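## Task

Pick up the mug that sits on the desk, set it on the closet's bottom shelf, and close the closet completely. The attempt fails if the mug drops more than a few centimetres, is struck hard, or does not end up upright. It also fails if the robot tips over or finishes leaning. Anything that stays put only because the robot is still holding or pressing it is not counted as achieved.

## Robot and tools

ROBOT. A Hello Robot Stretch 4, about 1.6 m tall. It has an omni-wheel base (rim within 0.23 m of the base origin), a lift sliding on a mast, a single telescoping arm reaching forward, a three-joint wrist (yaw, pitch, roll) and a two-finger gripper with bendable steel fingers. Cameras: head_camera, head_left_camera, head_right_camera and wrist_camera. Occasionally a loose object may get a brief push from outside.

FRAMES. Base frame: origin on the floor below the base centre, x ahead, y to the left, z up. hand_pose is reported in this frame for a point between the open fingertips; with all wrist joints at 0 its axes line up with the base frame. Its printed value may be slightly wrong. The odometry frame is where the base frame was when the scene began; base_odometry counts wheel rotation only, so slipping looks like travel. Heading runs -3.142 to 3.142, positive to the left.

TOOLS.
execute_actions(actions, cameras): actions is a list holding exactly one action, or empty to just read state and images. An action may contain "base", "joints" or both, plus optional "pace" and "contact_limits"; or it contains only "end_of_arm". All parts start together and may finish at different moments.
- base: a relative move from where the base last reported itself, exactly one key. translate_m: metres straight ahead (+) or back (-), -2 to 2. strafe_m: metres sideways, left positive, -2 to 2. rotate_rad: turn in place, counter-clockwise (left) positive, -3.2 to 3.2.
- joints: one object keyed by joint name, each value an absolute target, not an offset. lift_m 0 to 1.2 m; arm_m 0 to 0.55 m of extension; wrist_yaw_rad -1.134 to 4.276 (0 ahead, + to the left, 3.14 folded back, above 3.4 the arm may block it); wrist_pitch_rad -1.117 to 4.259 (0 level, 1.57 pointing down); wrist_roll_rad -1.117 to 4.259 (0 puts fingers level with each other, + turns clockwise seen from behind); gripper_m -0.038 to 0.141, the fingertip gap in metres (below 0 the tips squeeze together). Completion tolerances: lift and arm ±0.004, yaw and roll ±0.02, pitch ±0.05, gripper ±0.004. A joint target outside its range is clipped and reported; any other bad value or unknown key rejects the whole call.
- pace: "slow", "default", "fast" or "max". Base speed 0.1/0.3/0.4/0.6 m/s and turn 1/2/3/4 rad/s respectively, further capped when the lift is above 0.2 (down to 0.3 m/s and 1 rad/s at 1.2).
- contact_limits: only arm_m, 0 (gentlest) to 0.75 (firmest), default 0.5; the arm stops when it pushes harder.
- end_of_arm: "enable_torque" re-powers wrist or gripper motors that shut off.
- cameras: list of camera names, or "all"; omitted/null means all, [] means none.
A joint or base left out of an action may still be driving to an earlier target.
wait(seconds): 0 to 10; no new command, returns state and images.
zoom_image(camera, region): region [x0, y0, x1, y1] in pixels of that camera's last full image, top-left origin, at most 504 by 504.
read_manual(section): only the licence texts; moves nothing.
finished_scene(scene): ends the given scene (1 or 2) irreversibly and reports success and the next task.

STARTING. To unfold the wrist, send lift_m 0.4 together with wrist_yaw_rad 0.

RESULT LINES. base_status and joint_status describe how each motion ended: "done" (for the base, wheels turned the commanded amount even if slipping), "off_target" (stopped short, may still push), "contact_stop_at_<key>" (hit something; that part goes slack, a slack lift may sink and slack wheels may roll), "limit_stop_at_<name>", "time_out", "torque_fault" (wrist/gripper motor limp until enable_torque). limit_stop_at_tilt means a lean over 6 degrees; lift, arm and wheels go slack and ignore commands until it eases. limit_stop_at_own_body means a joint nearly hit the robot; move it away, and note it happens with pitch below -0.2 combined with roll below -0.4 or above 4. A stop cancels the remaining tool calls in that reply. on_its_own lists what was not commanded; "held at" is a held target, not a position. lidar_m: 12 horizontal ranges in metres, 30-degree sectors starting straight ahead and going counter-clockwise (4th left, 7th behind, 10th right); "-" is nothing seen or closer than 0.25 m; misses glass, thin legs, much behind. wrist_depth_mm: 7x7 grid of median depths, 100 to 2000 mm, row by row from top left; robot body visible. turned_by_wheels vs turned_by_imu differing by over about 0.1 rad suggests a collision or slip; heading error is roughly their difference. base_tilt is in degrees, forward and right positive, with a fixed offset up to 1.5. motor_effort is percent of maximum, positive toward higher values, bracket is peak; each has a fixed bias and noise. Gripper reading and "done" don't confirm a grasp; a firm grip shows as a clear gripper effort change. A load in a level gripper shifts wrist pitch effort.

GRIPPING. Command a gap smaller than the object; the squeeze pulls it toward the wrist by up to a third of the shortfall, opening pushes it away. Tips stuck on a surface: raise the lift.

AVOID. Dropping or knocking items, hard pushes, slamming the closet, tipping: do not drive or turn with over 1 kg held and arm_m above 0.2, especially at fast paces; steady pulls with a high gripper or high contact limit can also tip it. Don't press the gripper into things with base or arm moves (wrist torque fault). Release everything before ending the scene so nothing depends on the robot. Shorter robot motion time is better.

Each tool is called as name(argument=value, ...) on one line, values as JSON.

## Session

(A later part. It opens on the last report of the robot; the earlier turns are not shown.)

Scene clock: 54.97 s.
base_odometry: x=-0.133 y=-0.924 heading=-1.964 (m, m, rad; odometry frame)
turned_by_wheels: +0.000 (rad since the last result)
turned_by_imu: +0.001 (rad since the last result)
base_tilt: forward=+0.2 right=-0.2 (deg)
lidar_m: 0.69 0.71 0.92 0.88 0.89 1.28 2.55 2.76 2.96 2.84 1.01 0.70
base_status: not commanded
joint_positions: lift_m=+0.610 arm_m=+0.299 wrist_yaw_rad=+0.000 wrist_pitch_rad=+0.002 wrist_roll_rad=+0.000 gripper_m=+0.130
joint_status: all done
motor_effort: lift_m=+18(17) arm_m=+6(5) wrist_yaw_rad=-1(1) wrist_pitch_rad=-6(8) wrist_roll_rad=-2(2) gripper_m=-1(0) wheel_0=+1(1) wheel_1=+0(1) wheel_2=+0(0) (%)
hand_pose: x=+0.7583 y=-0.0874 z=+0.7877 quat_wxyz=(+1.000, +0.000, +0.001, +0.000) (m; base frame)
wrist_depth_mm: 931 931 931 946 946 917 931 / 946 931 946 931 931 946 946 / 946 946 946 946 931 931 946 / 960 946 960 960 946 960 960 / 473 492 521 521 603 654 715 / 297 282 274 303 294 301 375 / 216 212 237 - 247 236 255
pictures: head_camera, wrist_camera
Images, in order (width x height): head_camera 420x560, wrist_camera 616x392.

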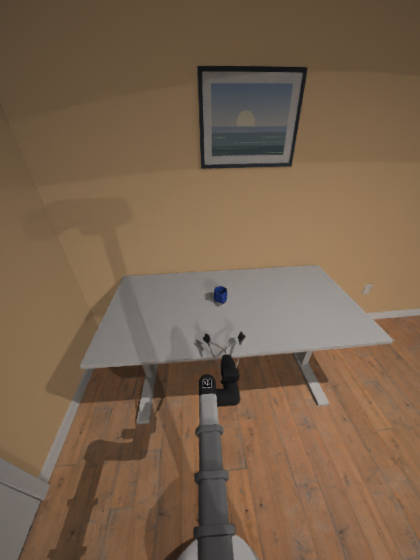

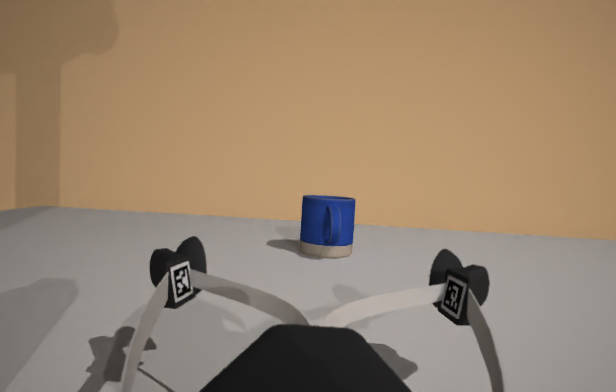

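execute_actions(actions=[{"base":{"translate_m":0.15},"joints":{"arm_m":0.4}}], cameras=["wrist_camera"])

Scene clock: 56.87 s.
base_odometry: x=-0.190 y=-1.062 heading=-1.964 (m, m, rad; odometry frame)
turned_by_wheels: +0.000 (rad since the last result)
turned_by_imu: +0.001 (rad since the last result)
base_tilt: forward=+0.4 right=-0.3 (deg)
lidar_m: 0.54 0.54 0.73 0.84 0.94 1.24 2.69 2.91 2.96 2.82 0.78 0.57
base_status: done
joint_positions: lift_m=+0.610 arm_m=+0.399 wrist_yaw_rad=+0.000 wrist_pitch_rad=+0.002 wrist_roll_rad=+0.000 gripper_m=+0.130
joint_status: all done
motor_effort: lift_m=+17(18) arm_m=+6(4) wrist_yaw_rad=-1(0) wrist_pitch_rad=-6(7) wrist_roll_rad=-1(2) gripper_m=-1(1) wheel_0=+1(7) wheel_1=+3(5) wheel_2=-1(7) (%)
hand_pose: x=+0.8584 y=-0.0874 z=+0.7877 quat_wxyz=(+1.000, +0.000, +0.001, +0.000) (m; base frame)
wrist_depth_mm: 691 683 691 683 683 691 691 / 691 691 691 691 699 691 699 / 699 707 699 699 699 691 699 / 707 707 707 707 707 707 707 / 469 488 521 278 459 647 707 / 297 281 274 242 287 300 373 / 216 211 236 - 246 235 254
pictures: wrist_camera
Images, in order (width x height): wrist_camera 616x392.

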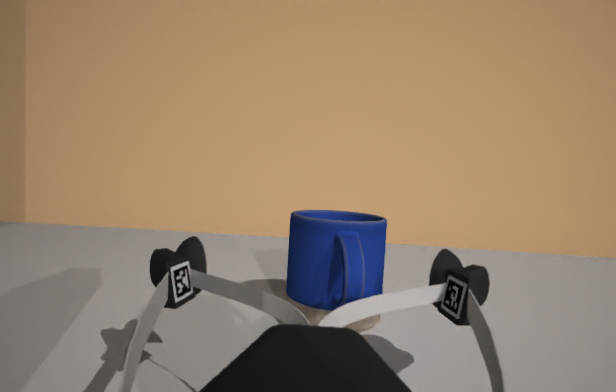

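execute_actions(actions=[{"base":{"strafe_m":-0.012},"joints":{"arm_m":0.5},"pace":"slow"}], cameras=["wrist_camera"])

execute_actions(actions=[{"joints":{"gripper_m":0.03}}], cameras=["wrist_camera"])

execute_actions(actions=[{"joints":{"lift_m":0.68},"pace":"slow"}], cameras=["wrist_camera","head_camera"])

Scene clock: 59.23 s.
base_odometry: x=-0.201 y=-1.058 heading=-1.964 (m, m, rad; odometry frame)
turned_by_wheels: +0.000 (rad since the last result)
turned_by_imu: +0.000 (rad since the last result)
base_tilt: forward=+0.3 right=-0.3 (deg)
lidar_m: 0.52 0.55 0.74 0.87 0.91 1.30 2.71 2.88 2.96 2.80 0.80 0.58
base_status: done
joint_positions: lift_m=+0.610 arm_m=+0.499 wrist_yaw_rad=-0.001 wrist_pitch_rad=+0.002 wrist_roll_rad=+0.000 gripper_m=+0.130
joint_status: all done
motor_effort: lift_m=+17(17) arm_m=+6(6) wrist_yaw_rad=+2(2) wrist_pitch_rad=-6(6) wrist_roll_rad=-2(2) gripper_m=-1(2) wheel_0=+2(6) wheel_1=-3(5) wheel_2=+0(3) (%)
hand_pose: x=+0.9582 y=-0.0877 z=+0.7877 quat_wxyz=(+1.000, +0.000, +0.001, +0.000) (m; base frame)
wrist_depth_mm: 585 591 591 597 591 591 591 / 591 591 597 597 591 603 597 / 597 603 603 603 597 597 603 / 609 603 609 603 609 609 603 / 469 488 462 182 469 615 615 / 296 281 270 154 191 300 373 / 216 211 236 - 241 234 255
pictures: wrist_camera
Images, in order (width x height): wrist_camera 616x392.

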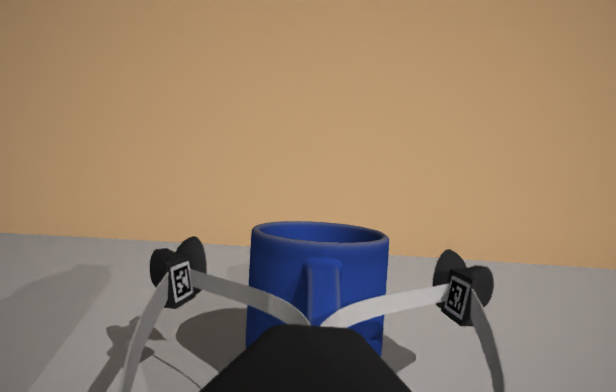

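Scene clock: 61.17 s.
base_odometry: x=-0.201 y=-1.058 heading=-1.964 (m, m, rad; odometry frame)
turned_by_wheels: +0.000 (rad since the last result)
turned_by_imu: +0.001 (rad since the last result)
base_tilt: forward=+0.3 right=-0.3 (deg)
lidar_m: 0.53 0.54 0.73 0.88 0.96 1.30 2.70 2.93 2.96 2.80 0.78 0.58
base_status: not commanded
joint_positions: lift_m=+0.610 arm_m=+0.499 wrist_yaw_rad=+0.000 wrist_pitch_rad=+0.002 wrist_roll_rad=+0.000 gripper_m=+0.030
joint_status: all done
motor_effort: lift_m=+17(17) arm_m=+6(6) wrist_yaw_rad=-1(2) wrist_pitch_rad=-7(7) wrist_roll_rad=-2(2) gripper_m=-20(19) wheel_0=+1(1) wheel_1=-4(4) wheel_2=+0(0) (%)
hand_pose: x=+0.9584 y=-0.0874 z=+0.7877 quat_wxyz=(+1.000, +0.000, +0.001, +0.000) (m; base frame)
wrist_depth_mm: 585 591 585 591 591 591 591 / 597 597 591 591 591 597 597 / 597 603 597 603 597 603 603 / 609 603 609 603 609 609 609 / 469 492 216 165 226 609 609 / 297 266 186 149 179 297 375 / 216 220 224 - 237 228 254
pictures: wrist_camera
Images, in order (width x height): wrist_camera 616x392.

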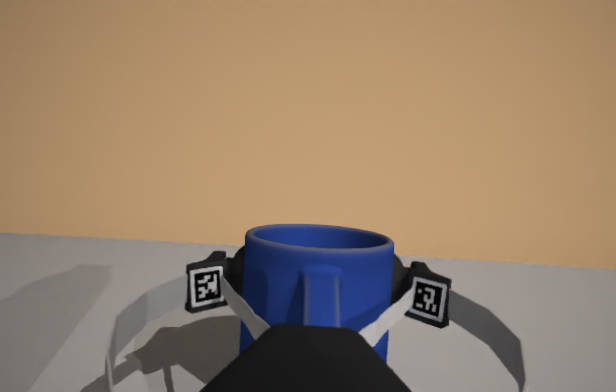

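Scene clock: 62.63 s.
base_odometry: x=-0.201 y=-1.058 heading=-1.964 (m, m, rad; odometry frame)
turned_by_wheels: +0.000 (rad since the last result)
turned_by_imu: +0.000 (rad since the last result)
base_tilt: forward=+0.1 right=-0.4 (deg)
lidar_m: 0.52 0.55 0.75 0.85 0.94 1.31 2.70 2.91 2.98 2.80 0.80 0.56
base_status: not commanded
joint_positions: lift_m=+0.680 arm_m=+0.499 wrist_yaw_rad=+0.000 wrist_pitch_rad=+0.006 wrist_roll_rad=+0.000 gripper_m=+0.030
joint_status: all done
motor_effort: lift_m=+23(28) arm_m=+6(6) wrist_yaw_rad=-1(1) wrist_pitch_rad=-16(17) wrist_roll_rad=-2(2) gripper_m=-20(20) wheel_0=+1(1) wheel_1=-4(4) wheel_2=+0(0) (%)
hand_pose: x=+0.9584 y=-0.0874 z=+0.8562 quat_wxyz=(+1.000, +0.000, +0.003, +0.000) (m; base frame)
wrist_depth_mm: 585 591 585 585 591 591 591 / 591 591 591 591 597 591 597 / 603 591 603 603 603 597 597 / 609 603 609 609 609 609 609 / 609 615 218 165 225 615 609 / 459 415 185 150 179 462 615 / 338 343 351 - 370 355 397
pictures: head_camera, wrist_camera
Images, in order (width x height): head_camera 420x560, wrist_camera 616x392.

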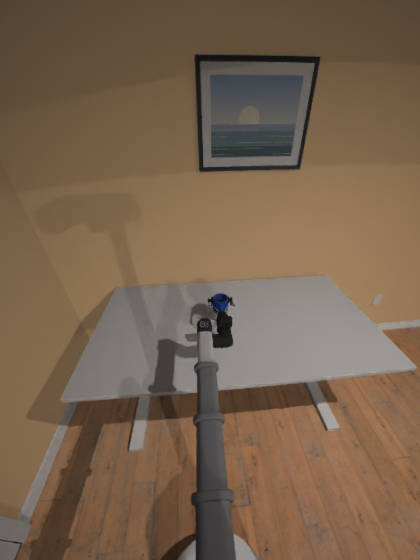

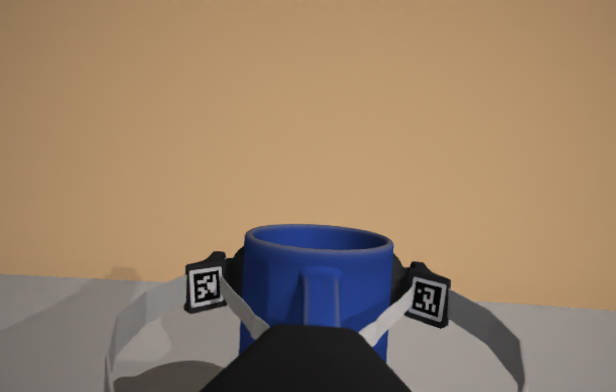

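execute_actions(actions=[{"joints":{"arm_m":0.0,"gripper_m":0.015,"lift_m":0.7}}], cameras=[])

execute_actions(actions=[{"base":{"translate_m":-1.5}}], cameras=[])

execute_actions(actions=[{"base":{"rotate_rad":-3.105}}], cameras=[])

execute_actions(actions=[{"base":{"strafe_m":0.92},"joints":{"lift_m":0.45}}], cameras=["wrist_camera","head_camera"])

Scene clock: 65.37 s.
base_odometry: x=-0.201 y=-1.058 heading=-1.964 (m, m, rad; odometry frame)
turned_by_wheels: +0.000 (rad since the last result)
turned_by_imu: +0.001 (rad since the last result)
base_tilt: forward=+0.3 right=-0.3 (deg)
lidar_m: 0.51 0.55 0.73 0.85 0.94 1.32 2.68 2.90 2.95 2.80 0.77 0.58
base_status: not commanded
joint_positions: lift_m=+0.700 arm_m=+0.001 wrist_yaw_rad=+0.000 wrist_pitch_rad=+0.006 wrist_roll_rad=+0.000 gripper_m=+0.015
joint_status: all done
motor_effort: lift_m=+23(26) arm_m=-6(5) wrist_yaw_rad=+0(1) wrist_pitch_rad=-18(18) wrist_roll_rad=-2(2) gripper_m=-22(22) wheel_0=+1(1) wheel_1=-4(3) wheel_2=+0(0) (%)
hand_pose: x=+0.4604 y=-0.0875 z=+0.8761 quat_wxyz=(+1.000, +0.000, +0.003, +0.000) (m; base frame)
wrist_depth_mm: 1060 1060 1098 1078 1078 1078 1078 / 1078 1098 1098 1098 1098 1078 1078 / 1098 1078 1098 1098 1078 1098 1098 / 1098 1098 1098 1098 1118 1118 1098 / 820 866 208 160 220 1118 1118 / 517 455 181 147 172 176 647 / 379 384 394 - 415 404 442
pictures: none
No camera images: the call's "cameras" was empty. Leave "cameras" out to get every camera's image.

Scene clock: 71.83 s.
base_odometry: x=+0.373 y=+0.328 heading=-1.964 (m, m, rad; odometry frame)
turned_by_wheels: +0.000 (rad since the last result)
turned_by_imu: +0.004 (rad since the last result)
base_tilt: forward=+0.3 right=-0.4 (deg)
lidar_m: 2.03 1.26 0.93 0.82 0.88 1.22 1.23 1.24 1.68 2.85 2.96 2.13
base_status: done
joint_positions: lift_m=+0.700 arm_m=+0.001 wrist_yaw_rad=+0.000 wrist_pitch_rad=+0.006 wrist_roll_rad=+0.000 gripper_m=+0.015
joint_status: not commanded
motor_effort: lift_m=+23(23) arm_m=-6(6) wrist_yaw_rad=+0(0) wrist_pitch_rad=-18(18) wrist_roll_rad=-1(2) gripper_m=-21(23) wheel_0=+0(6) wheel_1=-1(7) wheel_2=+1(10) (%)
hand_pose: x=+0.4604 y=-0.0874 z=+0.8762 quat_wxyz=(+1.000, +0.000, +0.003, +0.000) (m; base frame)
wrist_depth_mm: 1336 - - - - - - / 1366 - - - - - - / 1366 - - - - - - / 1366 - - - - - - / 1397 - 208 160 221 - - / 1430 1808 180 147 172 176 - / 1464 1708 1756 - 1863 1863 1983
pictures: none
No camera images: the call's "cameras" was empty. Leave "cameras" out to get every camera's image.

Scene clock: 74.67 s.
base_odometry: x=+0.373 y=+0.328 heading=+1.215 (m, m, rad; odometry frame)
turned_by_wheels: -3.105 (rad since the last result)
turned_by_imu: -3.142 (rad since the last result)
base_tilt: forward=+0.2 right=-0.2 (deg)
lidar_m: 1.21 1.24 1.72 2.85 2.98 2.10 2.14 1.25 0.94 0.83 0.89 1.28
base_status: done
joint_positions: lift_m=+0.700 arm_m=+0.001 wrist_yaw_rad=+0.000 wrist_pitch_rad=+0.006 wrist_roll_rad=+0.000 gripper_m=+0.015
joint_status: not commanded
motor_effort: lift_m=+22(22) arm_m=-6(6) wrist_yaw_rad=-1(3) wrist_pitch_rad=-18(17) wrist_roll_rad=-2(2) gripper_m=-23(23) wheel_0=+1(8) wheel_1=+2(9) wheel_2=+0(9) (%)
hand_pose: x=+0.4604 y=-0.0875 z=+0.8762 quat_wxyz=(+1.000, +0.000, +0.003, +0.000) (m; base frame)
wrist_depth_mm: 1708 946 1308 1661 1661 1618 1255 / 1708 960 1336 1708 1618 1618 1229 / 1756 960 1397 1661 1708 1708 1182 / 1756 976 1430 1708 1661 1661 1182 / 1756 976 208 160 221 1661 1182 / 1808 976 180 147 172 177 1160 / 1708 1008 1229 - 1756 1661 1098
pictures: none
No camera images: the call's "cameras" was empty. Leave "cameras" out to get every camera's image.

Scene clock: 79.07 s.
base_odometry: x=-0.489 y=+0.649 heading=+1.215 (m, m, rad; odometry frame)
turned_by_wheels: +0.000 (rad since the last result)
turned_by_imu: +0.004 (rad since the last result)
base_tilt: forward=+0.2 right=-0.4 (deg)
lidar_m: 1.21 1.26 1.69 1.93 2.02 2.75 2.09 2.11 1.88 1.76 1.86 1.24
base_status: done
joint_positions: lift_m=+0.450 arm_m=+0.001 wrist_yaw_rad=+0.000 wrist_pitch_rad=+0.006 wrist_roll_rad=+0.000 gripper_m=+0.015
joint_status: all done
motor_effort: lift_m=+19(24) arm_m=-6(6) wrist_yaw_rad=+0(0) wrist_pitch_rad=-18(17) wrist_roll_rad=-1(2) gripper_m=-20(22) wheel_0=+0(9) wheel_1=+0(11) wheel_2=+0(1) (%)
hand_pose: x=+0.4605 y=-0.0874 z=+0.6265 quat_wxyz=(+1.000, +0.000, +0.003, +0.000) (m; base frame)
wrist_depth_mm: 976 976 960 1618 1537 931 1618 / 991 976 976 1661 1618 946 1661 / 1008 991 976 1661 1708 931 1661 / 1008 991 991 1708 1708 946 1708 / 991 1008 208 159 221 960 1661 / 1025 1008 180 147 172 960 1661 / 1025 1025 1025 - 1078 991 1464
pictures: head_camera, wrist_camera
Images, in order (width x height): head_camera 420x560, wrist_camera 616x392.

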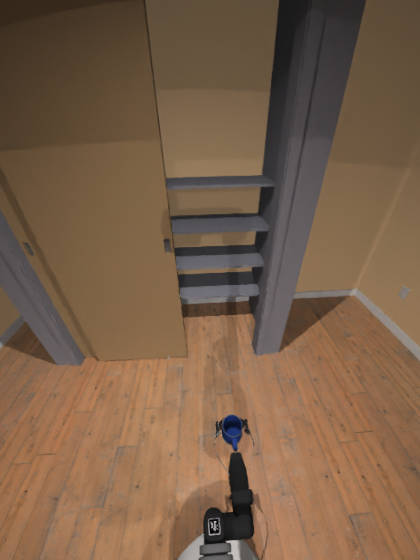

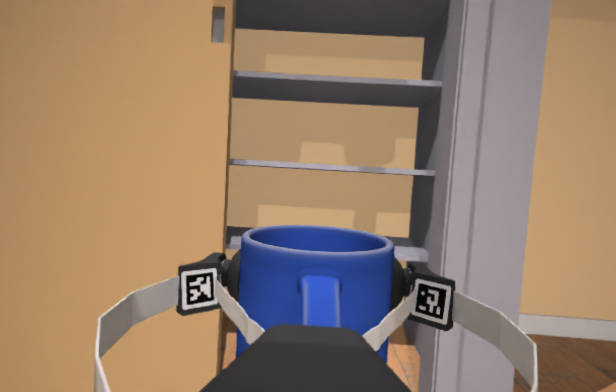

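execute_actions(actions=[{"base":{"translate_m":0.45},"joints":{"lift_m":0.42}}])

Scene clock: 82.20 s.
base_odometry: x=-0.332 y=+1.070 heading=+1.215 (m, m, rad; odometry frame)
turned_by_wheels: +0.000 (rad since the last result)
turned_by_imu: +0.000 (rad since the last result)
base_tilt: forward=+0.2 right=-0.4 (deg)
lidar_m: 0.78 0.77 1.10 1.93 2.01 2.77 3.32 2.58 1.86 1.78 1.85 0.84
base_status: done
joint_positions: lift_m=+0.420 arm_m=+0.001 wrist_yaw_rad=+0.000 wrist_pitch_rad=+0.006 wrist_roll_rad=+0.000 gripper_m=+0.015
joint_status: all done
motor_effort: lift_m=+19(19) arm_m=-6(6) wrist_yaw_rad=-1(1) wrist_pitch_rad=-17(18) wrist_roll_rad=-2(1) gripper_m=-22(22) wheel_0=+1(6) wheel_1=+2(6) wheel_2=+1(10) (%)
hand_pose: x=+0.4604 y=-0.0874 z=+0.5965 quat_wxyz=(+1.000, +0.000, +0.003, +0.000) (m; base frame)
wrist_depth_mm: 530 530 917 960 931 891 530 / 535 530 1229 1229 1205 991 521 / 539 539 1229 1229 1229 904 517 / 544 544 1255 1255 1255 960 508 / 549 544 208 159 221 946 504 / 554 549 181 147 172 176 508 / 559 559 1229 - 1255 904 508
pictures: head_camera, head_left_camera, head_right_camera, wrist_camera
Images, in order (width x height): head_camera 420x560, head_left_camera 420x672, head_right_camera 420x672, wrist_camera 616x392.

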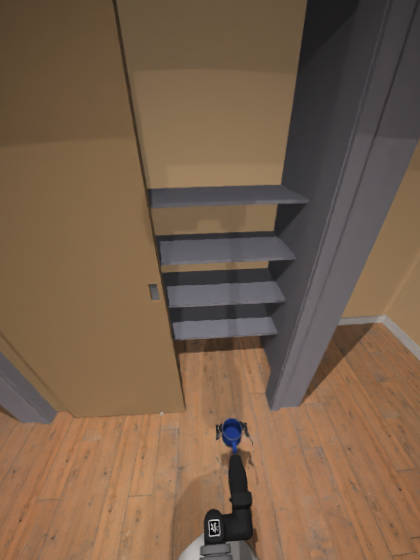

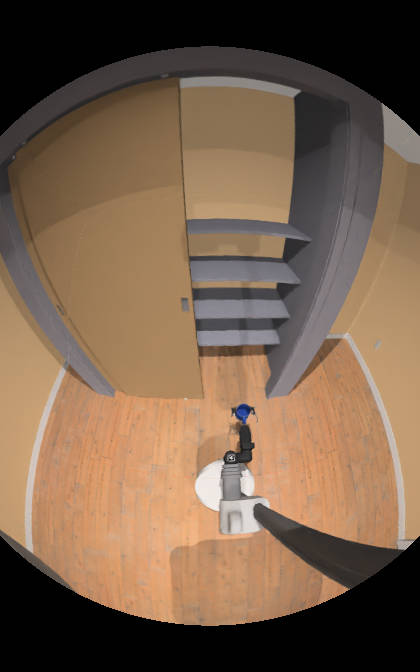

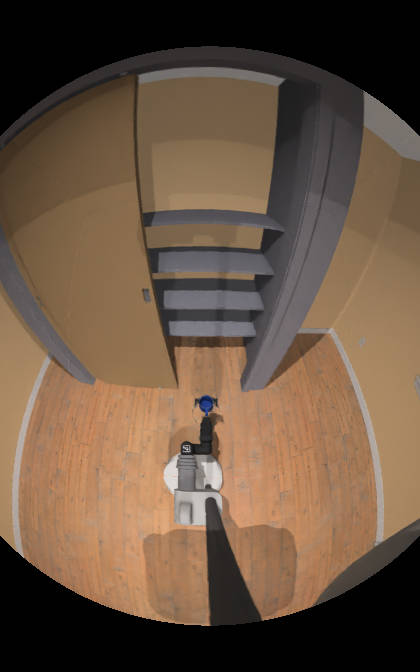

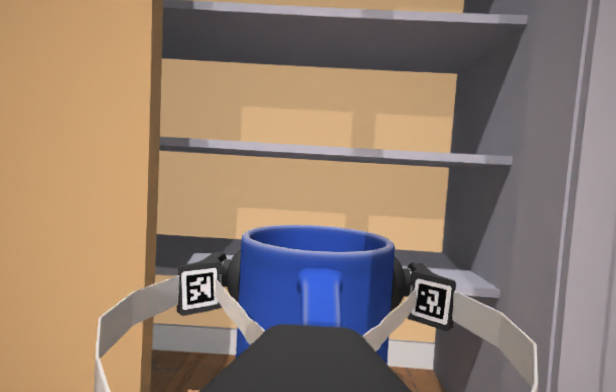

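execute_actions(actions=[{"base":{"translate_m":0.35},"joints":{"lift_m":0.36,"arm_m":0.3}}], cameras=["head_camera","wrist_camera"])

Scene clock: 84.97 s.
base_odometry: x=-0.210 y=+1.398 heading=+1.215 (m, m, rad; odometry frame)
turned_by_wheels: +0.000 (rad since the last result)
turned_by_imu: +0.001 (rad since the last result)
base_tilt: forward=+0.3 right=-0.3 (deg)
lidar_m: 0.70 0.41 0.60 1.92 2.00 2.76 3.71 2.49 1.83 1.77 0.57 0.61
base_status: done
joint_positions: lift_m=+0.360 arm_m=+0.299 wrist_yaw_rad=+0.000 wrist_pitch_rad=+0.006 wrist_roll_rad=+0.000 gripper_m=+0.015
joint_status: all done
motor_effort: lift_m=+19(18) arm_m=+6(6) wrist_yaw_rad=-2(1) wrist_pitch_rad=-17(18) wrist_roll_rad=-2(2) gripper_m=-23(23) wheel_0=+2(6) wheel_1=+2(7) wheel_2=+0(11) (%)
hand_pose: x=+0.7584 y=-0.0873 z=+0.5365 quat_wxyz=(+1.000, +0.000, +0.003, +0.000) (m; base frame)
wrist_depth_mm: 309 296 282 271 262 254 249 / 549 508 469 442 418 399 384 / 615 603 609 597 597 597 585 / 621 615 615 609 603 597 597 / 627 621 208 160 220 603 603 / 445 392 180 147 172 177 559 / 327 334 340 - 359 349 382
pictures: head_camera, wrist_camera
Images, in order (width x height): head_camera 420x560, wrist_camera 616x392.

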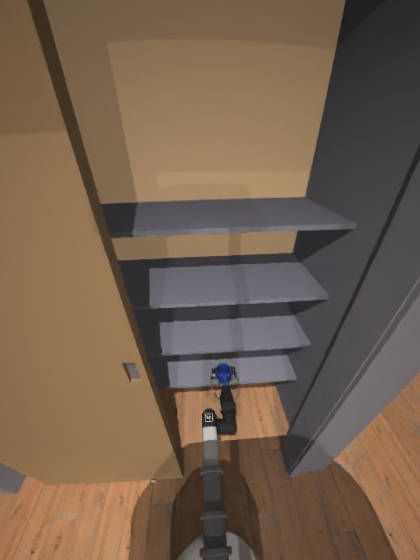

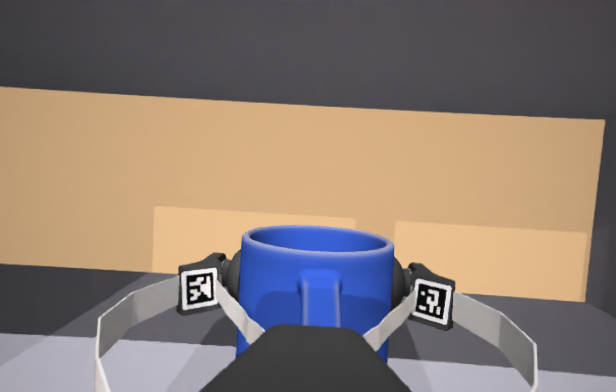

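execute_actions(actions=[{"joints":{"arm_m":0.52}}], cameras=[])

execute_actions(actions=[{"joints":{"lift_m":0.3},"pace":"slow"}], cameras=["head_camera","wrist_camera"])

Scene clock: 86.83 s.
base_odometry: x=-0.210 y=+1.398 heading=+1.215 (m, m, rad; odometry frame)
turned_by_wheels: +0.000 (rad since the last result)
turned_by_imu: +0.001 (rad since the last result)
base_tilt: forward=+0.1 right=-0.3 (deg)
lidar_m: 0.69 0.44 0.60 1.92 2.03 2.78 3.71 2.56 1.84 1.76 0.55 0.60
base_status: not commanded
joint_positions: lift_m=+0.360 arm_m=+0.519 wrist_yaw_rad=+0.000 wrist_pitch_rad=+0.006 wrist_roll_rad=+0.000 gripper_m=+0.015
joint_status: all done
motor_effort: lift_m=+19(19) arm_m=+6(6) wrist_yaw_rad=-1(1) wrist_pitch_rad=-17(17) wrist_roll_rad=-2(1) gripper_m=-22(22) wheel_0=+2(2) wheel_1=+3(3) wheel_2=+1(0) (%)
hand_pose: x=+0.9783 y=-0.0874 z=+0.5365 quat_wxyz=(+1.000, +0.000, +0.003, +0.000) (m; base frame)
wrist_depth_mm: 310 294 282 272 263 255 250 / 387 384 379 377 377 375 373 / 392 389 384 384 377 377 375 / 394 389 389 387 384 379 377 / 399 394 208 159 221 387 382 / 402 399 180 147 172 176 387 / 325 330 340 - 359 349 387
pictures: none
No camera images: the call's "cameras" was empty. Leave "cameras" out to get every camera's image.

Scene clock: 88.20 s.
base_odometry: x=-0.210 y=+1.398 heading=+1.215 (m, m, rad; odometry frame)
turned_by_wheels: +0.000 (rad since the last result)
turned_by_imu: +0.000 (rad since the last result)
base_tilt: forward=+0.3 right=-0.3 (deg)
lidar_m: 0.71 0.45 0.57 1.94 2.00 2.77 3.69 2.58 1.83 1.78 0.56 0.61
base_status: not commanded
joint_positions: lift_m=+0.300 arm_m=+0.519 wrist_yaw_rad=+0.000 wrist_pitch_rad=+0.006 wrist_roll_rad=+0.000 gripper_m=+0.015
joint_status: all done
motor_effort: lift_m=+18(20) arm_m=+6(6) wrist_yaw_rad=-1(1) wrist_pitch_rad=-17(17) wrist_roll_rad=-2(1) gripper_m=-23(20) wheel_0=+2(2) wheel_1=+3(2) wheel_2=+0(1) (%)
hand_pose: x=+0.9783 y=-0.0874 z=+0.4766 quat_wxyz=(+1.000, +0.000, +0.003, +0.000) (m; base frame)
wrist_depth_mm: 382 379 379 375 375 370 368 / 387 384 379 379 377 375 373 / 392 387 384 382 379 377 375 / 394 392 389 387 384 382 379 / 399 397 208 160 221 384 382 / 298 263 180 147 172 177 379 / 218 222 227 - 239 232 254
pictures: head_camera, wrist_camera
Images, in order (width x height): head_camera 420x560, wrist_camera 616x392.

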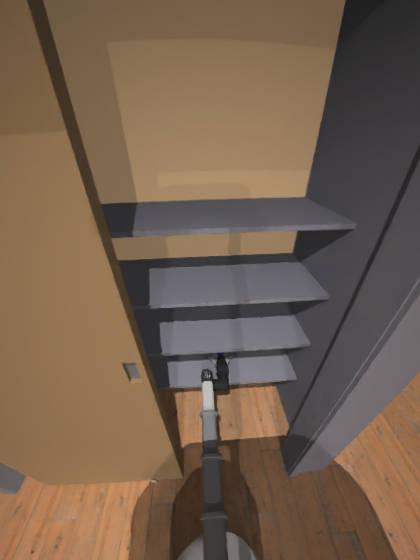

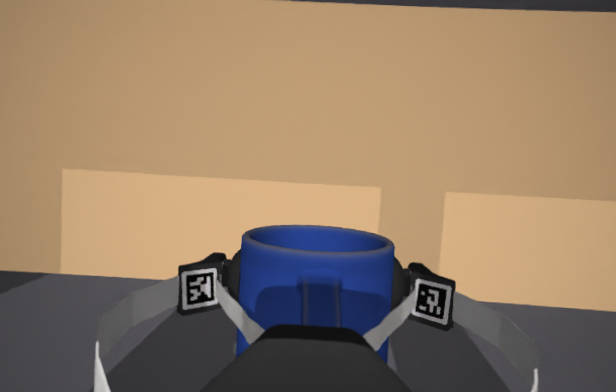

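execute_actions(actions=[{"joints":{"lift_m":0.285},"pace":"slow"}], cameras=[])

execute_actions(actions=[{"joints":{"lift_m":0.273},"pace":"slow"}], cameras=["wrist_camera"])

Scene clock: 89.10 s.
base_odometry: x=-0.210 y=+1.398 heading=+1.215 (m, m, rad; odometry frame)
turned_by_wheels: +0.000 (rad since the last result)
turned_by_imu: +0.000 (rad since the last result)
base_tilt: forward=+0.3 right=-0.3 (deg)
lidar_m: 0.71 0.44 0.60 1.91 2.01 2.74 3.70 2.56 1.86 1.78 0.56 0.58
base_status: not commanded
joint_positions: lift_m=+0.286 arm_m=+0.519 wrist_yaw_rad=-0.001 wrist_pitch_rad=-0.011 wrist_roll_rad=+0.000 gripper_m=+0.015
joint_status: all done
on_its_own: wrist_pitch_rad is at rest, and its effort (+32) is outside its rest range (-23 to +23)
motor_effort: lift_m=+12(19) arm_m=+6(6) wrist_yaw_rad=+3(2) wrist_pitch_rad=+32(33) wrist_roll_rad=-2(2) gripper_m=-21(23) wheel_0=+2(2) wheel_1=+3(3) wheel_2=+0(0) (%)
hand_pose: x=+0.9782 y=-0.0878 z=+0.4671 quat_wxyz=(+1.000, +0.000, -0.006, -0.001) (m; base frame)
wrist_depth_mm: 387 384 384 382 379 377 375 / 389 387 384 382 382 377 379 / 394 389 389 384 382 379 377 / 397 392 389 387 384 382 382 / 394 394 204 160 216 384 382 / 297 264 180 143 172 177 384 / 213 217 223 - 237 230 255
pictures: none
No camera images: the call's "cameras" was empty. Leave "cameras" out to get every camera's image.

Scene clock: 89.87 s.
base_odometry: x=-0.210 y=+1.398 heading=+1.215 (m, m, rad; odometry frame)
turned_by_wheels: +0.000 (rad since the last result)
turned_by_imu: +0.000 (rad since the last result)
base_tilt: forward=+0.1 right=-0.3 (deg)
lidar_m: 0.70 0.42 0.55 1.93 2.00 2.76 3.69 2.55 1.82 1.77 0.56 0.59
base_status: not commanded
joint_positions: lift_m=+0.274 arm_m=+0.519 wrist_yaw_rad=-0.002 wrist_pitch_rad=-0.027 wrist_roll_rad=+0.001 gripper_m=+0.015
joint_status: all done
on_its_own: wrist_pitch_rad is at rest, and its effort (+77) is outside its rest range (-23 to +23)
motor_effort: lift_m=+7(11) arm_m=+6(6) wrist_yaw_rad=+5(6) wrist_pitch_rad=+77(76) wrist_roll_rad=-3(3) gripper_m=-20(19) wheel_0=+2(2) wheel_1=+3(3) wheel_2=+0(0) (%)
hand_pose: x=+0.9781 y=-0.0880 z=+0.4599 quat_wxyz=(+1.000, +0.000, -0.013, -0.001) (m; base frame)
wrist_depth_mm: 389 392 389 384 384 379 382 / 394 392 389 387 382 382 379 / 392 392 392 384 384 382 382 / 394 392 389 389 384 384 382 / 394 392 199 158 206 384 382 / 297 263 178 139 173 177 382 / 211 215 221 - 236 230 254
pictures: wrist_camera
Images, in order (width x height): wrist_camera 616x392.

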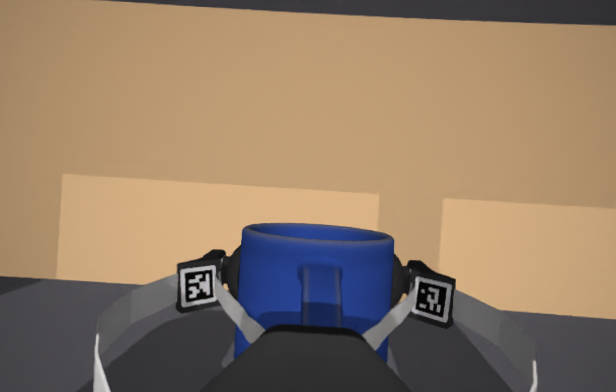

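Too far; back up and release.

execute_actions(actions=[{"joints":{"lift_m":0.291},"pace":"slow"}], cameras=[])

execute_actions(actions=[{"joints":{"gripper_m":0.13},"pace":"slow"}], cameras=["wrist_camera"])

execute_actions(actions=[{"joints":{"arm_m":0.2}}], cameras=["wrist_camera","head_camera"])

Scene clock: 90.80 s.
base_odometry: x=-0.210 y=+1.398 heading=+1.215 (m, m, rad; odometry frame)
turned_by_wheels: +0.000 (rad since the last result)
turned_by_imu: +0.000 (rad since the last result)
base_tilt: forward=+0.2 right=-0.2 (deg)
lidar_m: 0.71 0.41 0.59 1.93 2.02 2.77 3.68 2.57 1.83 1.78 0.58 0.60
base_status: not commanded
joint_positions: lift_m=+0.291 arm_m=+0.519 wrist_yaw_rad=-0.001 wrist_pitch_rad=-0.005 wrist_roll_rad=+0.001 gripper_m=+0.015
joint_status: all done
motor_effort: lift_m=+20(18) arm_m=+6(6) wrist_yaw_rad=+3(5) wrist_pitch_rad=+14(77) wrist_roll_rad=-3(3) gripper_m=-21(21) wheel_0=+2(2) wheel_1=+3(2) wheel_2=+0(1) (%)
hand_pose: x=+0.9782 y=-0.0878 z=+0.4706 quat_wxyz=(+1.000, +0.000, -0.002, -0.001) (m; base frame)
wrist_depth_mm: 387 384 382 379 375 375 373 / 389 387 382 382 377 377 375 / 389 387 387 382 384 379 377 / 394 392 389 387 384 382 379 / 397 394 208 160 220 382 384 / 296 263 180 145 172 176 382 / 214 220 224 - 236 230 254
pictures: none
No camera images: the call's "cameras" was empty. Leave "cameras" out to get every camera's image.

Scene clock: 95.43 s.
base_odometry: x=-0.210 y=+1.398 heading=+1.215 (m, m, rad; odometry frame)
turned_by_wheels: +0.000 (rad since the last result)
turned_by_imu: +0.001 (rad since the last result)
base_tilt: forward=+0.4 right=-0.3 (deg)
lidar_m: 0.70 0.45 0.55 1.92 2.01 2.76 3.69 2.56 1.87 1.77 0.57 0.59
base_status: not commanded
joint_positions: lift_m=+0.291 arm_m=+0.519 wrist_yaw_rad=+0.000 wrist_pitch_rad=+0.002 wrist_roll_rad=+0.000 gripper_m=+0.130
joint_status: all done
motor_effort: lift_m=+19(19) arm_m=+6(6) wrist_yaw_rad=+0(4) wrist_pitch_rad=-5(14) wrist_roll_rad=-2(3) gripper_m=+1(20) wheel_0=+2(2) wheel_1=+2(3) wheel_2=+1(0) (%)
hand_pose: x=+0.9783 y=-0.0876 z=+0.4687 quat_wxyz=(+1.000, +0.000, +0.001, +0.000) (m; base frame)
wrist_depth_mm: 382 382 377 377 373 373 370 / 389 384 382 377 377 375 375 / 392 389 387 384 379 379 375 / 394 392 389 387 384 379 379 / 394 394 392 177 387 384 382 / 283 267 210 150 190 286 355 / 206 200 214 - 229 223 242
pictures: wrist_camera
Images, in order (width x height): wrist_camera 616x392.

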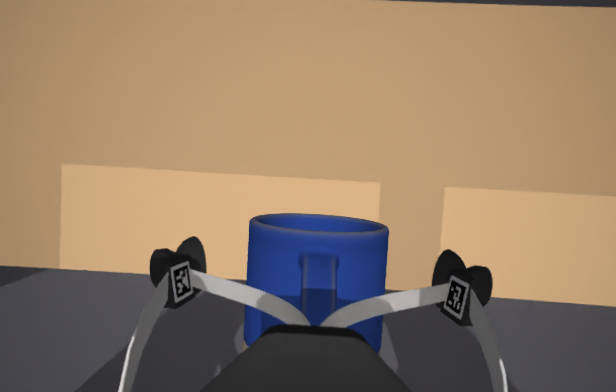

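Scene clock: 97.50 s.
base_odometry: x=-0.210 y=+1.398 heading=+1.215 (m, m, rad; odometry frame)
turned_by_wheels: +0.000 (rad since the last result)
turned_by_imu: +0.001 (rad since the last result)
base_tilt: forward=+0.3 right=-0.3 (deg)
lidar_m: 0.71 0.43 0.58 1.90 2.02 2.77 3.70 2.56 1.84 1.76 0.57 0.60
base_status: not commanded
joint_positions: lift_m=+0.291 arm_m=+0.201 wrist_yaw_rad=+0.000 wrist_pitch_rad=+0.003 wrist_roll_rad=+0.000 gripper_m=+0.130
joint_status: all done
motor_effort: lift_m=+19(20) arm_m=-6(7) wrist_yaw_rad=+0(1) wrist_pitch_rad=-7(7) wrist_roll_rad=-2(2) gripper_m=+0(2) wheel_0=+2(2) wheel_1=+3(2) wheel_2=+0(1) (%)
hand_pose: x=+0.6604 y=-0.0874 z=+0.4685 quat_wxyz=(+1.000, +0.000, +0.001, +0.000) (m; base frame)
wrist_depth_mm: 500 473 452 439 421 410 402 / 715 699 691 691 668 647 597 / 715 707 699 699 699 691 654 / 723 707 707 707 707 699 654 / 452 469 496 500 580 621 585 / 329 307 306 303 301 298 357 / 732 732 732 - 715 715 564
pictures: head_camera, wrist_camera
Images, in order (width x height): head_camera 420x560, wrist_camera 616x392.

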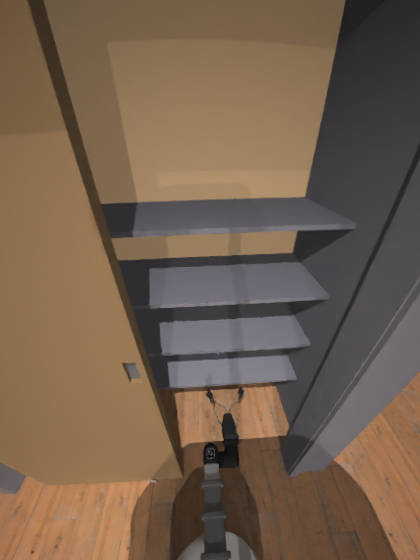

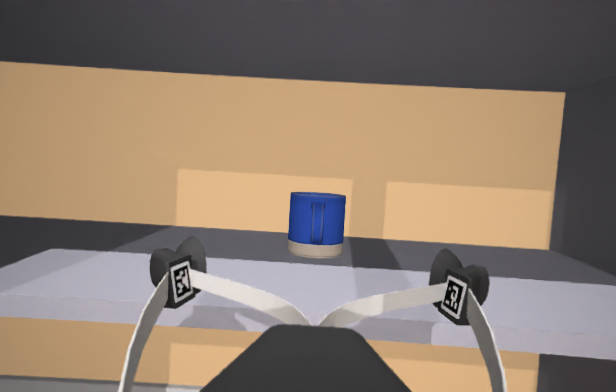

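execute_actions(actions=[{"base":{"translate_m":-0.55},"joints":{"arm_m":0.0,"gripper_m":0.0}}], cameras=[])

execute_actions(actions=[{"base":{"strafe_m":0.3},"joints":{"arm_m":0.2,"lift_m":0.868,"wrist_roll_rad":1.57}}], cameras=["wrist_camera","head_camera"])

Scene clock: 101.03 s.
base_odometry: x=-0.402 y=+0.883 heading=+1.215 (m, m, rad; odometry frame)
turned_by_wheels: +0.000 (rad since the last result)
turned_by_imu: +0.002 (rad since the last result)
base_tilt: forward=+0.3 right=-0.3 (deg)
lidar_m: 0.97 0.98 1.42 1.91 2.02 2.78 3.09 2.37 1.88 1.75 1.90 1.03
base_status: done
joint_positions: lift_m=+0.291 arm_m=+0.001 wrist_yaw_rad=+0.000 wrist_pitch_rad=+0.003 wrist_roll_rad=+0.000 gripper_m=+0.000
joint_status: all done
motor_effort: lift_m=+19(19) arm_m=-6(7) wrist_yaw_rad=+0(2) wrist_pitch_rad=-7(7) wrist_roll_rad=-2(2) gripper_m=-7(8) wheel_0=-1(6) wheel_1=+0(5) wheel_2=-1(12) (%)
hand_pose: x=+0.4604 y=-0.0874 z=+0.4685 quat_wxyz=(+1.000, +0.000, +0.001, +0.000) (m; base frame)
wrist_depth_mm: 732 723 1160 1205 1182 991 691 / 732 732 1464 1430 1430 788 699 / 741 741 1430 1430 1430 759 699 / 750 741 1430 1366 1464 750 707 / 750 750 1464 1464 1464 732 707 / 759 768 183 190 186 723 715 / 768 759 976 - 1060 715 723
pictures: none
No camera images: the call's "cameras" was empty. Leave "cameras" out to get every camera's image.

Scene clock: 104.23 s.
base_odometry: x=-0.683 y=+0.987 heading=+1.215 (m, m, rad; odometry frame)
turned_by_wheels: +0.000 (rad since the last result)
turned_by_imu: +0.002 (rad since the last result)
base_tilt: forward=+0.2 right=-0.4 (deg)
lidar_m: 0.94 0.99 1.32 1.62 1.70 2.36 2.66 2.41 2.19 2.06 2.20 1.18
base_status: done
joint_positions: lift_m=+0.868 arm_m=+0.199 wrist_yaw_rad=+0.000 wrist_pitch_rad=+0.002 wrist_roll_rad=+1.570 gripper_m=+0.000
joint_status: all done
motor_effort: lift_m=+21(24) arm_m=+6(7) wrist_yaw_rad=-1(0) wrist_pitch_rad=-6(7) wrist_roll_rad=+0(5) gripper_m=-6(6) wheel_0=+0(10) wheel_1=+1(8) wheel_2=+0(1) (%)
hand_pose: x=+0.6583 y=-0.0874 z=+1.0453 quat_wxyz=(+0.708, +0.707, +0.001, -0.001) (m; base frame)
wrist_depth_mm: 1281 1255 1255 1281 1255 1182 960 / 1255 1281 1255 1255 1255 1160 946 / 1255 1229 1255 1255 1255 1229 960 / 539 539 539 554 539 842 878 / 549 544 539 539 539 535 539 / 549 544 183 191 186 539 539 / 549 544 549 - 544 544 539
pictures: head_camera, wrist_camera
Images, in order (width x height): head_camera 420x560, wrist_camera 616x392.

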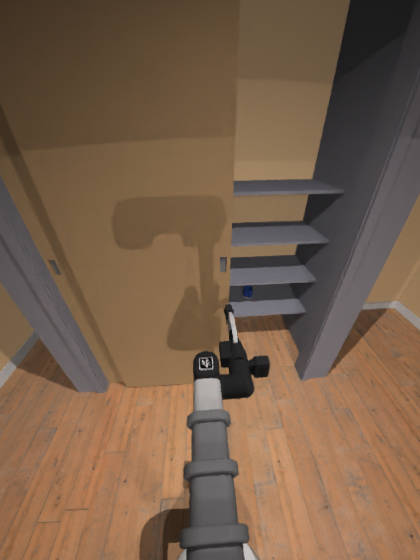

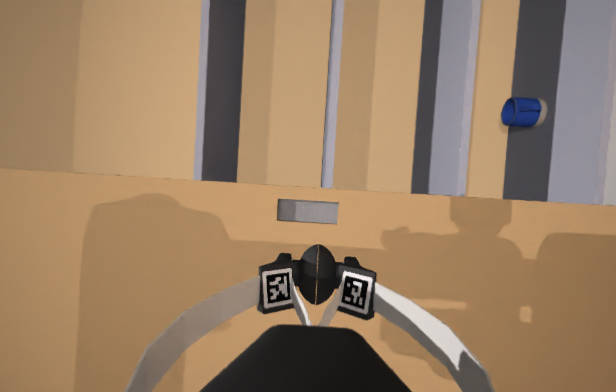

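execute_actions(actions=[{"base":{"strafe_m":-0.006},"joints":{"arm_m":0.45}}], cameras=["wrist_camera"])

execute_actions(actions=[{"joints":{"arm_m":0.55},"contact_limits":{"arm_m":0.2},"pace":"slow"}], cameras=["wrist_camera"])

Scene clock: 106.23 s.
base_odometry: x=-0.677 y=+0.985 heading=+1.215 (m, m, rad; odometry frame)
turned_by_wheels: +0.000 (rad since the last result)
turned_by_imu: +0.000 (rad since the last result)
base_tilt: forward=+0.4 right=-0.2 (deg)
lidar_m: 0.95 0.99 1.37 1.64 1.72 2.33 3.09 2.38 2.19 2.04 2.16 1.19
base_status: done
joint_positions: lift_m=+0.868 arm_m=+0.449 wrist_yaw_rad=+0.000 wrist_pitch_rad=+0.002 wrist_roll_rad=+1.570 gripper_m=+0.000
joint_status: all done
motor_effort: lift_m=+21(22) arm_m=+6(4) wrist_yaw_rad=+0(0) wrist_pitch_rad=-6(7) wrist_roll_rad=+0(1) gripper_m=-7(6) wheel_0=-2(9) wheel_1=+1(5) wheel_2=+0(0) (%)
hand_pose: x=+0.9083 y=-0.0874 z=+1.0454 quat_wxyz=(+0.707, +0.707, +0.001, -0.001) (m; base frame)
wrist_depth_mm: 1008 991 931 1008 991 759 904 / 1008 1008 960 991 991 750 809 / 1008 1008 991 991 1008 732 891 / 290 289 289 296 1008 615 878 / 291 290 290 301 286 287 286 / 293 291 183 190 186 289 286 / 293 293 291 - 290 289 289
pictures: wrist_camera
Images, in order (width x height): wrist_camera 616x392.

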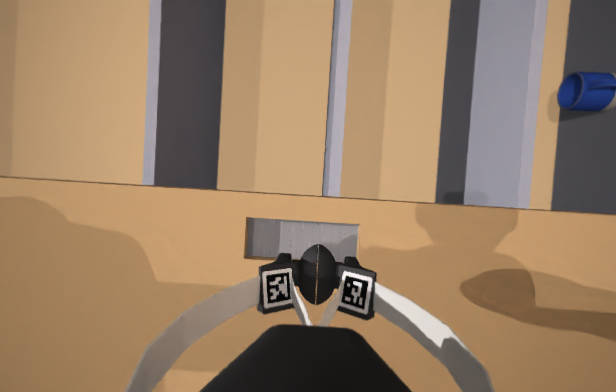

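Scene clock: 107.77 s.
base_odometry: x=-0.678 y=+0.985 heading=+1.215 (m, m, rad; odometry frame)
turned_by_wheels: +0.000 (rad since the last result)
turned_by_imu: +0.000 (rad since the last result)
base_tilt: forward=+0.5 right=-0.2 (deg)
lidar_m: 0.94 0.99 1.34 1.63 1.73 2.36 3.12 2.36 2.15 2.06 2.18 1.17
base_status: not commanded
joint_positions: lift_m=+0.868 arm_m=+0.507 wrist_yaw_rad=-0.005 wrist_pitch_rad=+0.002 wrist_roll_rad=+1.570 gripper_m=+0.000
joint_status: arm_m contact_stop (moved +0.058 of +0.101)
joint sent to its limit — the command would take arm_m past its upper limit, so that joint was sent only as far as its limit.
on_its_own: arm_m is slack since a contact_stop (your +0.550 is given up)
motor_effort: lift_m=+22(21) arm_m=+0(16) wrist_yaw_rad=+13(24) wrist_pitch_rad=-7(7) wrist_roll_rad=+0(0) gripper_m=-4(6) wheel_0=+3(3) wheel_1=+1(2) wheel_2=-7(8) (%)
contact_limits: arm_m 0.2
hand_pose: x=+0.9660 y=-0.0888 z=+1.0454 quat_wxyz=(+0.707, +0.707, -0.001, -0.002) (m; base frame)
wrist_depth_mm: 960 634 946 946 946 768 831 / 960 640 946 946 946 741 732 / 946 654 946 960 946 732 842 / 233 234 240 946 946 668 798 / 235 234 233 232 231 231 231 / 235 236 183 190 184 233 231 / 235 235 235 - 234 234 233
pictures: wrist_camera
Images, in order (width x height): wrist_camera 616x392.

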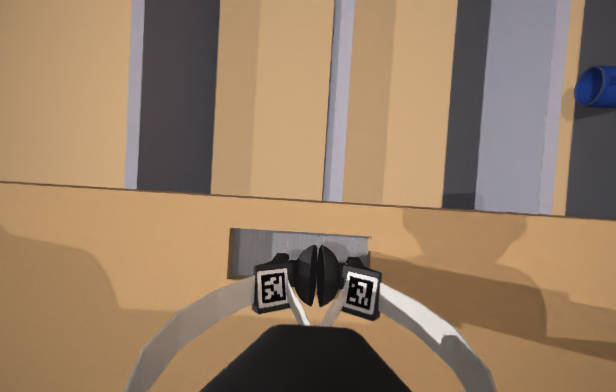

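execute_actions(actions=[{"base":{"strafe_m":-0.011},"joints":{"arm_m":0.48}}], cameras=[])

execute_actions(actions=[{"joints":{"arm_m":0.55},"contact_limits":{"arm_m":0.2},"pace":"slow"}], cameras=["wrist_camera"])

Scene clock: 108.67 s.
base_odometry: x=-0.667 y=+0.981 heading=+1.215 (m, m, rad; odometry frame)
turned_by_wheels: +0.000 (rad since the last result)
turned_by_imu: +0.000 (rad since the last result)
base_tilt: forward=+0.4 right=-0.2 (deg)
lidar_m: 0.95 1.00 1.34 1.64 1.71 2.36 3.09 2.38 2.16 2.04 2.19 1.17
base_status: done
joint_positions: lift_m=+0.868 arm_m=+0.481 wrist_yaw_rad=+0.000 wrist_pitch_rad=+0.002 wrist_roll_rad=+1.570 gripper_m=+0.000
joint_status: all done
motor_effort: lift_m=+22(22) arm_m=-6(4) wrist_yaw_rad=+1(13) wrist_pitch_rad=-6(6) wrist_roll_rad=+0(0) gripper_m=-6(5) wheel_0=+2(9) wheel_1=-2(5) wheel_2=-3(7) (%)
hand_pose: x=+0.9404 y=-0.0875 z=+1.0454 quat_wxyz=(+0.707, +0.707, +0.001, -0.001) (m; base frame)
wrist_depth_mm: 976 976 946 960 960 768 866 / 976 976 960 960 976 750 778 / 976 976 976 976 960 732 854 / 270 615 809 976 976 715 878 / 258 257 256 255 254 254 253 / 259 258 183 190 186 255 254 / 260 259 259 - 257 256 255
pictures: none
No camera images: the call's "cameras" was empty. Leave "cameras" out to get every camera's image.

Scene clock: 110.03 s.
base_odometry: x=-0.667 y=+0.981 heading=+1.216 (m, m, rad; odometry frame)
turned_by_wheels: +0.001 (rad since the last result)
turned_by_imu: +0.002 (rad since the last result)
base_tilt: forward=+0.3 right=-0.3 (deg)
lidar_m: 0.95 0.99 1.37 1.64 1.68 2.37 3.09 2.39 2.15 2.06 2.18 1.17
base_status: not commanded
joint_positions: lift_m=+0.868 arm_m=+0.517 wrist_yaw_rad=-0.002 wrist_pitch_rad=+0.002 wrist_roll_rad=+1.570 gripper_m=+0.000
joint_status: arm_m contact_stop (moved +0.036 of +0.069)
joint sent to its limit — the command would take arm_m past its upper limit, so that joint was sent only as far as its limit.
on_its_own: arm_m is slack since a contact_stop (your +0.550 is given up)
motor_effort: lift_m=+22(21) arm_m=+0(12) wrist_yaw_rad=+6(20) wrist_pitch_rad=-7(7) wrist_roll_rad=+0(0) gripper_m=-4(8) wheel_0=+7(8) wheel_1=+5(6) wheel_2=-4(7) (%)
contact_limits: arm_m 0.2
hand_pose: x=+0.9761 y=-0.0881 z=+1.0454 quat_wxyz=(+0.707, +0.707, +0.000, -0.002) (m; base frame)
wrist_depth_mm: 931 634 946 931 931 759 585 / 931 647 931 931 931 741 723 / 946 661 946 931 931 732 809 / 249 564 820 931 931 707 842 / 224 224 223 221 222 220 220 / 225 224 183 191 185 222 222 / 226 225 226 - 224 223 222
pictures: wrist_camera
Images, in order (width x height): wrist_camera 616x392.

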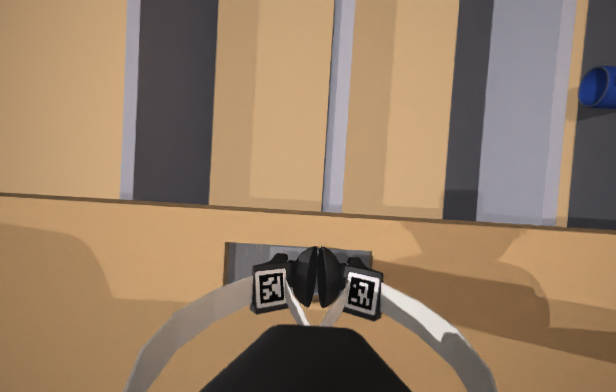

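execute_actions(actions=[{"base":{"strafe_m":-0.56},"joints":{"arm_m":0.515},"pace":"slow"}], cameras=["wrist_camera","head_camera"])

Scene clock: 116.83 s.
base_odometry: x=-0.142 y=+0.787 heading=+1.218 (m, m, rad; odometry frame)
turned_by_wheels: +0.002 (rad since the last result)
turned_by_imu: +0.011 (rad since the last result)
base_tilt: forward=+0.1 right=-0.3 (deg)
lidar_m: 0.93 0.99 1.43 2.20 2.30 3.16 3.11 2.16 1.58 1.47 1.58 0.98
base_status: done
joint_positions: lift_m=+0.868 arm_m=+0.515 wrist_yaw_rad=+0.000 wrist_pitch_rad=+0.002 wrist_roll_rad=+1.570 gripper_m=+0.000
joint_status: all done
motor_effort: lift_m=+21(22) arm_m=+2(3) wrist_yaw_rad=-2(31) wrist_pitch_rad=-7(7) wrist_roll_rad=+0(0) gripper_m=-2(6) wheel_0=+19(24) wheel_1=+7(6) wheel_2=-3(2) (%)
hand_pose: x=+0.9740 y=-0.0873 z=+1.0454 quat_wxyz=(+0.707, +0.707, +0.001, -0.001) (m; base frame)
wrist_depth_mm: 185 184 184 183 195 195 195 / 186 185 185 184 183 182 182 / 296 236 199 199 190 184 183 / 252 535 820 931 931 707 798 / 223 222 221 220 220 219 219 / 224 223 183 189 184 220 220 / 225 224 224 - 223 222 221
pictures: head_camera, wrist_camera
Images, in order (width x height): head_camera 420x560, wrist_camera 616x392.

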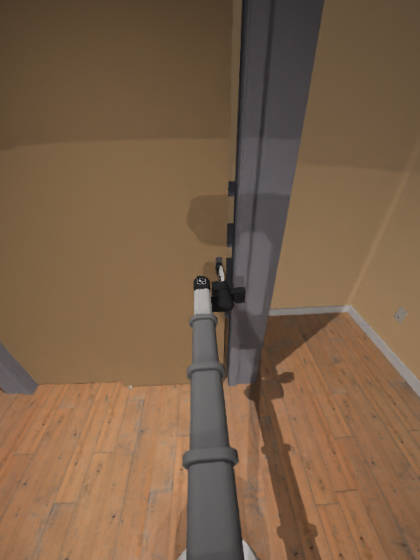

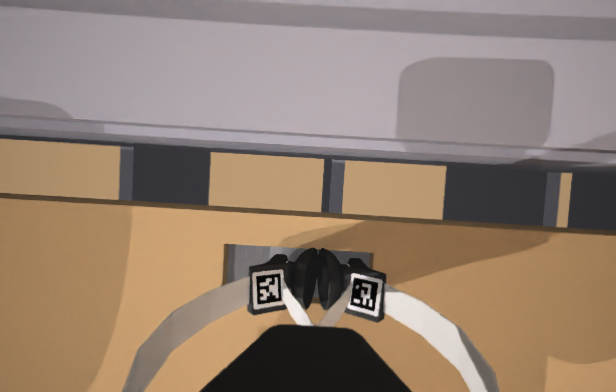

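execute_actions(actions=[{"base":{"strafe_m":-0.045},"joints":{"arm_m":0.515},"pace":"slow"}], cameras=["wrist_camera","head_camera"])

Scene clock: 118.43 s.
base_odometry: x=-0.101 y=+0.771 heading=+1.220 (m, m, rad; odometry frame)
turned_by_wheels: +0.002 (rad since the last result)
turned_by_imu: +0.004 (rad since the last result)
base_tilt: forward=+0.1 right=-0.4 (deg)
lidar_m: 0.94 0.99 1.47 2.25 2.36 3.19 3.10 2.07 1.52 1.42 1.53 0.97
base_status: done
joint_positions: lift_m=+0.868 arm_m=+0.514 wrist_yaw_rad=+0.002 wrist_pitch_rad=+0.002 wrist_roll_rad=+1.570 gripper_m=+0.000
joint_status: all done
motor_effort: lift_m=+22(21) arm_m=+3(5) wrist_yaw_rad=-5(18) wrist_pitch_rad=-7(7) wrist_roll_rad=+0(0) gripper_m=-1(2) wheel_0=+21(28) wheel_1=+7(10) wheel_2=-4(6) (%)
hand_pose: x=+0.9740 y=-0.0869 z=+1.0454 quat_wxyz=(+0.707, +0.707, +0.002, +0.000) (m; base frame)
wrist_depth_mm: 198 197 196 195 195 194 193 / 198 198 197 196 196 196 196 / 186 186 185 184 184 183 183 / 187 187 186 186 185 185 185 / 223 221 221 220 220 219 218 / 224 223 184 188 184 221 220 / 226 224 224 - 223 221 222
pictures: head_camera, wrist_camera
Images, in order (width x height): head_camera 420x560, wrist_camera 616x392.

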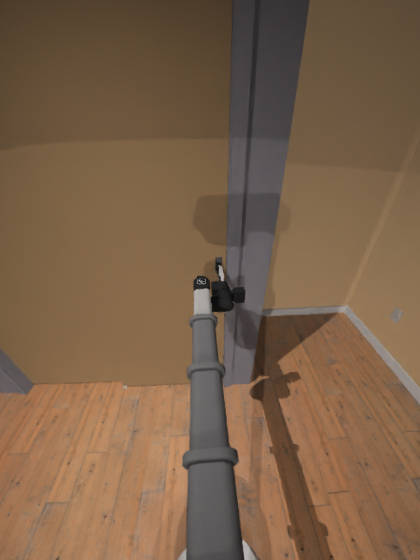

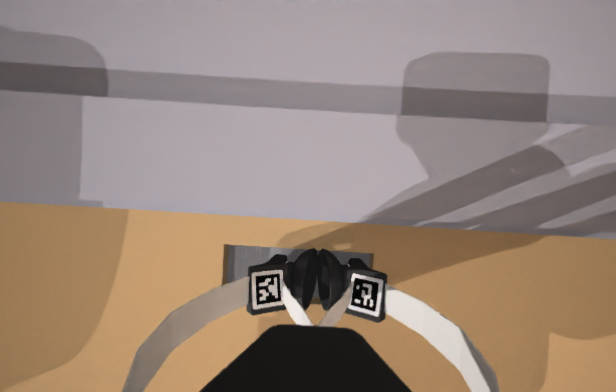

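execute_actions(actions=[{"joints":{"arm_m":0.2}}], cameras=["head_camera"])

finished_scene(scene=1)

Scene clock: 120.57 s.
base_odometry: x=-0.100 y=+0.771 heading=+1.218 (m, m, rad; odometry frame)
turned_by_wheels: -0.002 (rad since the last result)
turned_by_imu: -0.001 (rad since the last result)
base_tilt: forward=+0.2 right=-0.2 (deg)
lidar_m: 0.93 1.01 1.46 2.25 2.35 3.17 3.08 2.07 1.50 1.44 1.52 0.98
base_status: not commanded
joint_positions: lift_m=+0.868 arm_m=+0.201 wrist_yaw_rad=+0.000 wrist_pitch_rad=+0.003 wrist_roll_rad=+1.570 gripper_m=+0.000
joint_status: all done
motor_effort: lift_m=+22(21) arm_m=-6(7) wrist_yaw_rad=+0(27) wrist_pitch_rad=-7(8) wrist_roll_rad=+0(0) gripper_m=-7(7) wheel_0=+2(20) wheel_1=+1(7) wheel_2=+0(4) (%)
hand_pose: x=+0.6605 y=-0.0874 z=+1.0453 quat_wxyz=(+0.707, +0.707, +0.001, -0.001) (m; base frame)
wrist_depth_mm: 1229 1229 1229 1229 1229 1205 1229 / 512 508 504 508 504 504 504 / 517 517 508 508 512 504 504 / 535 530 500 500 500 496 496 / 539 539 535 535 530 530 525 / 544 539 183 191 186 535 530 / 544 544 544 - 539 539 535
pictures: head_camera
Images, in order (width x height): head_camera 420x560.

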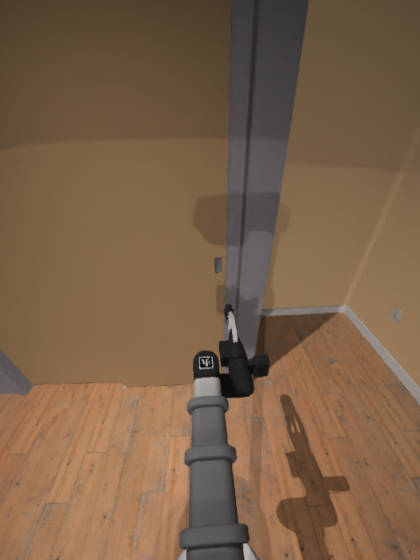

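The scene is finished: the task was done.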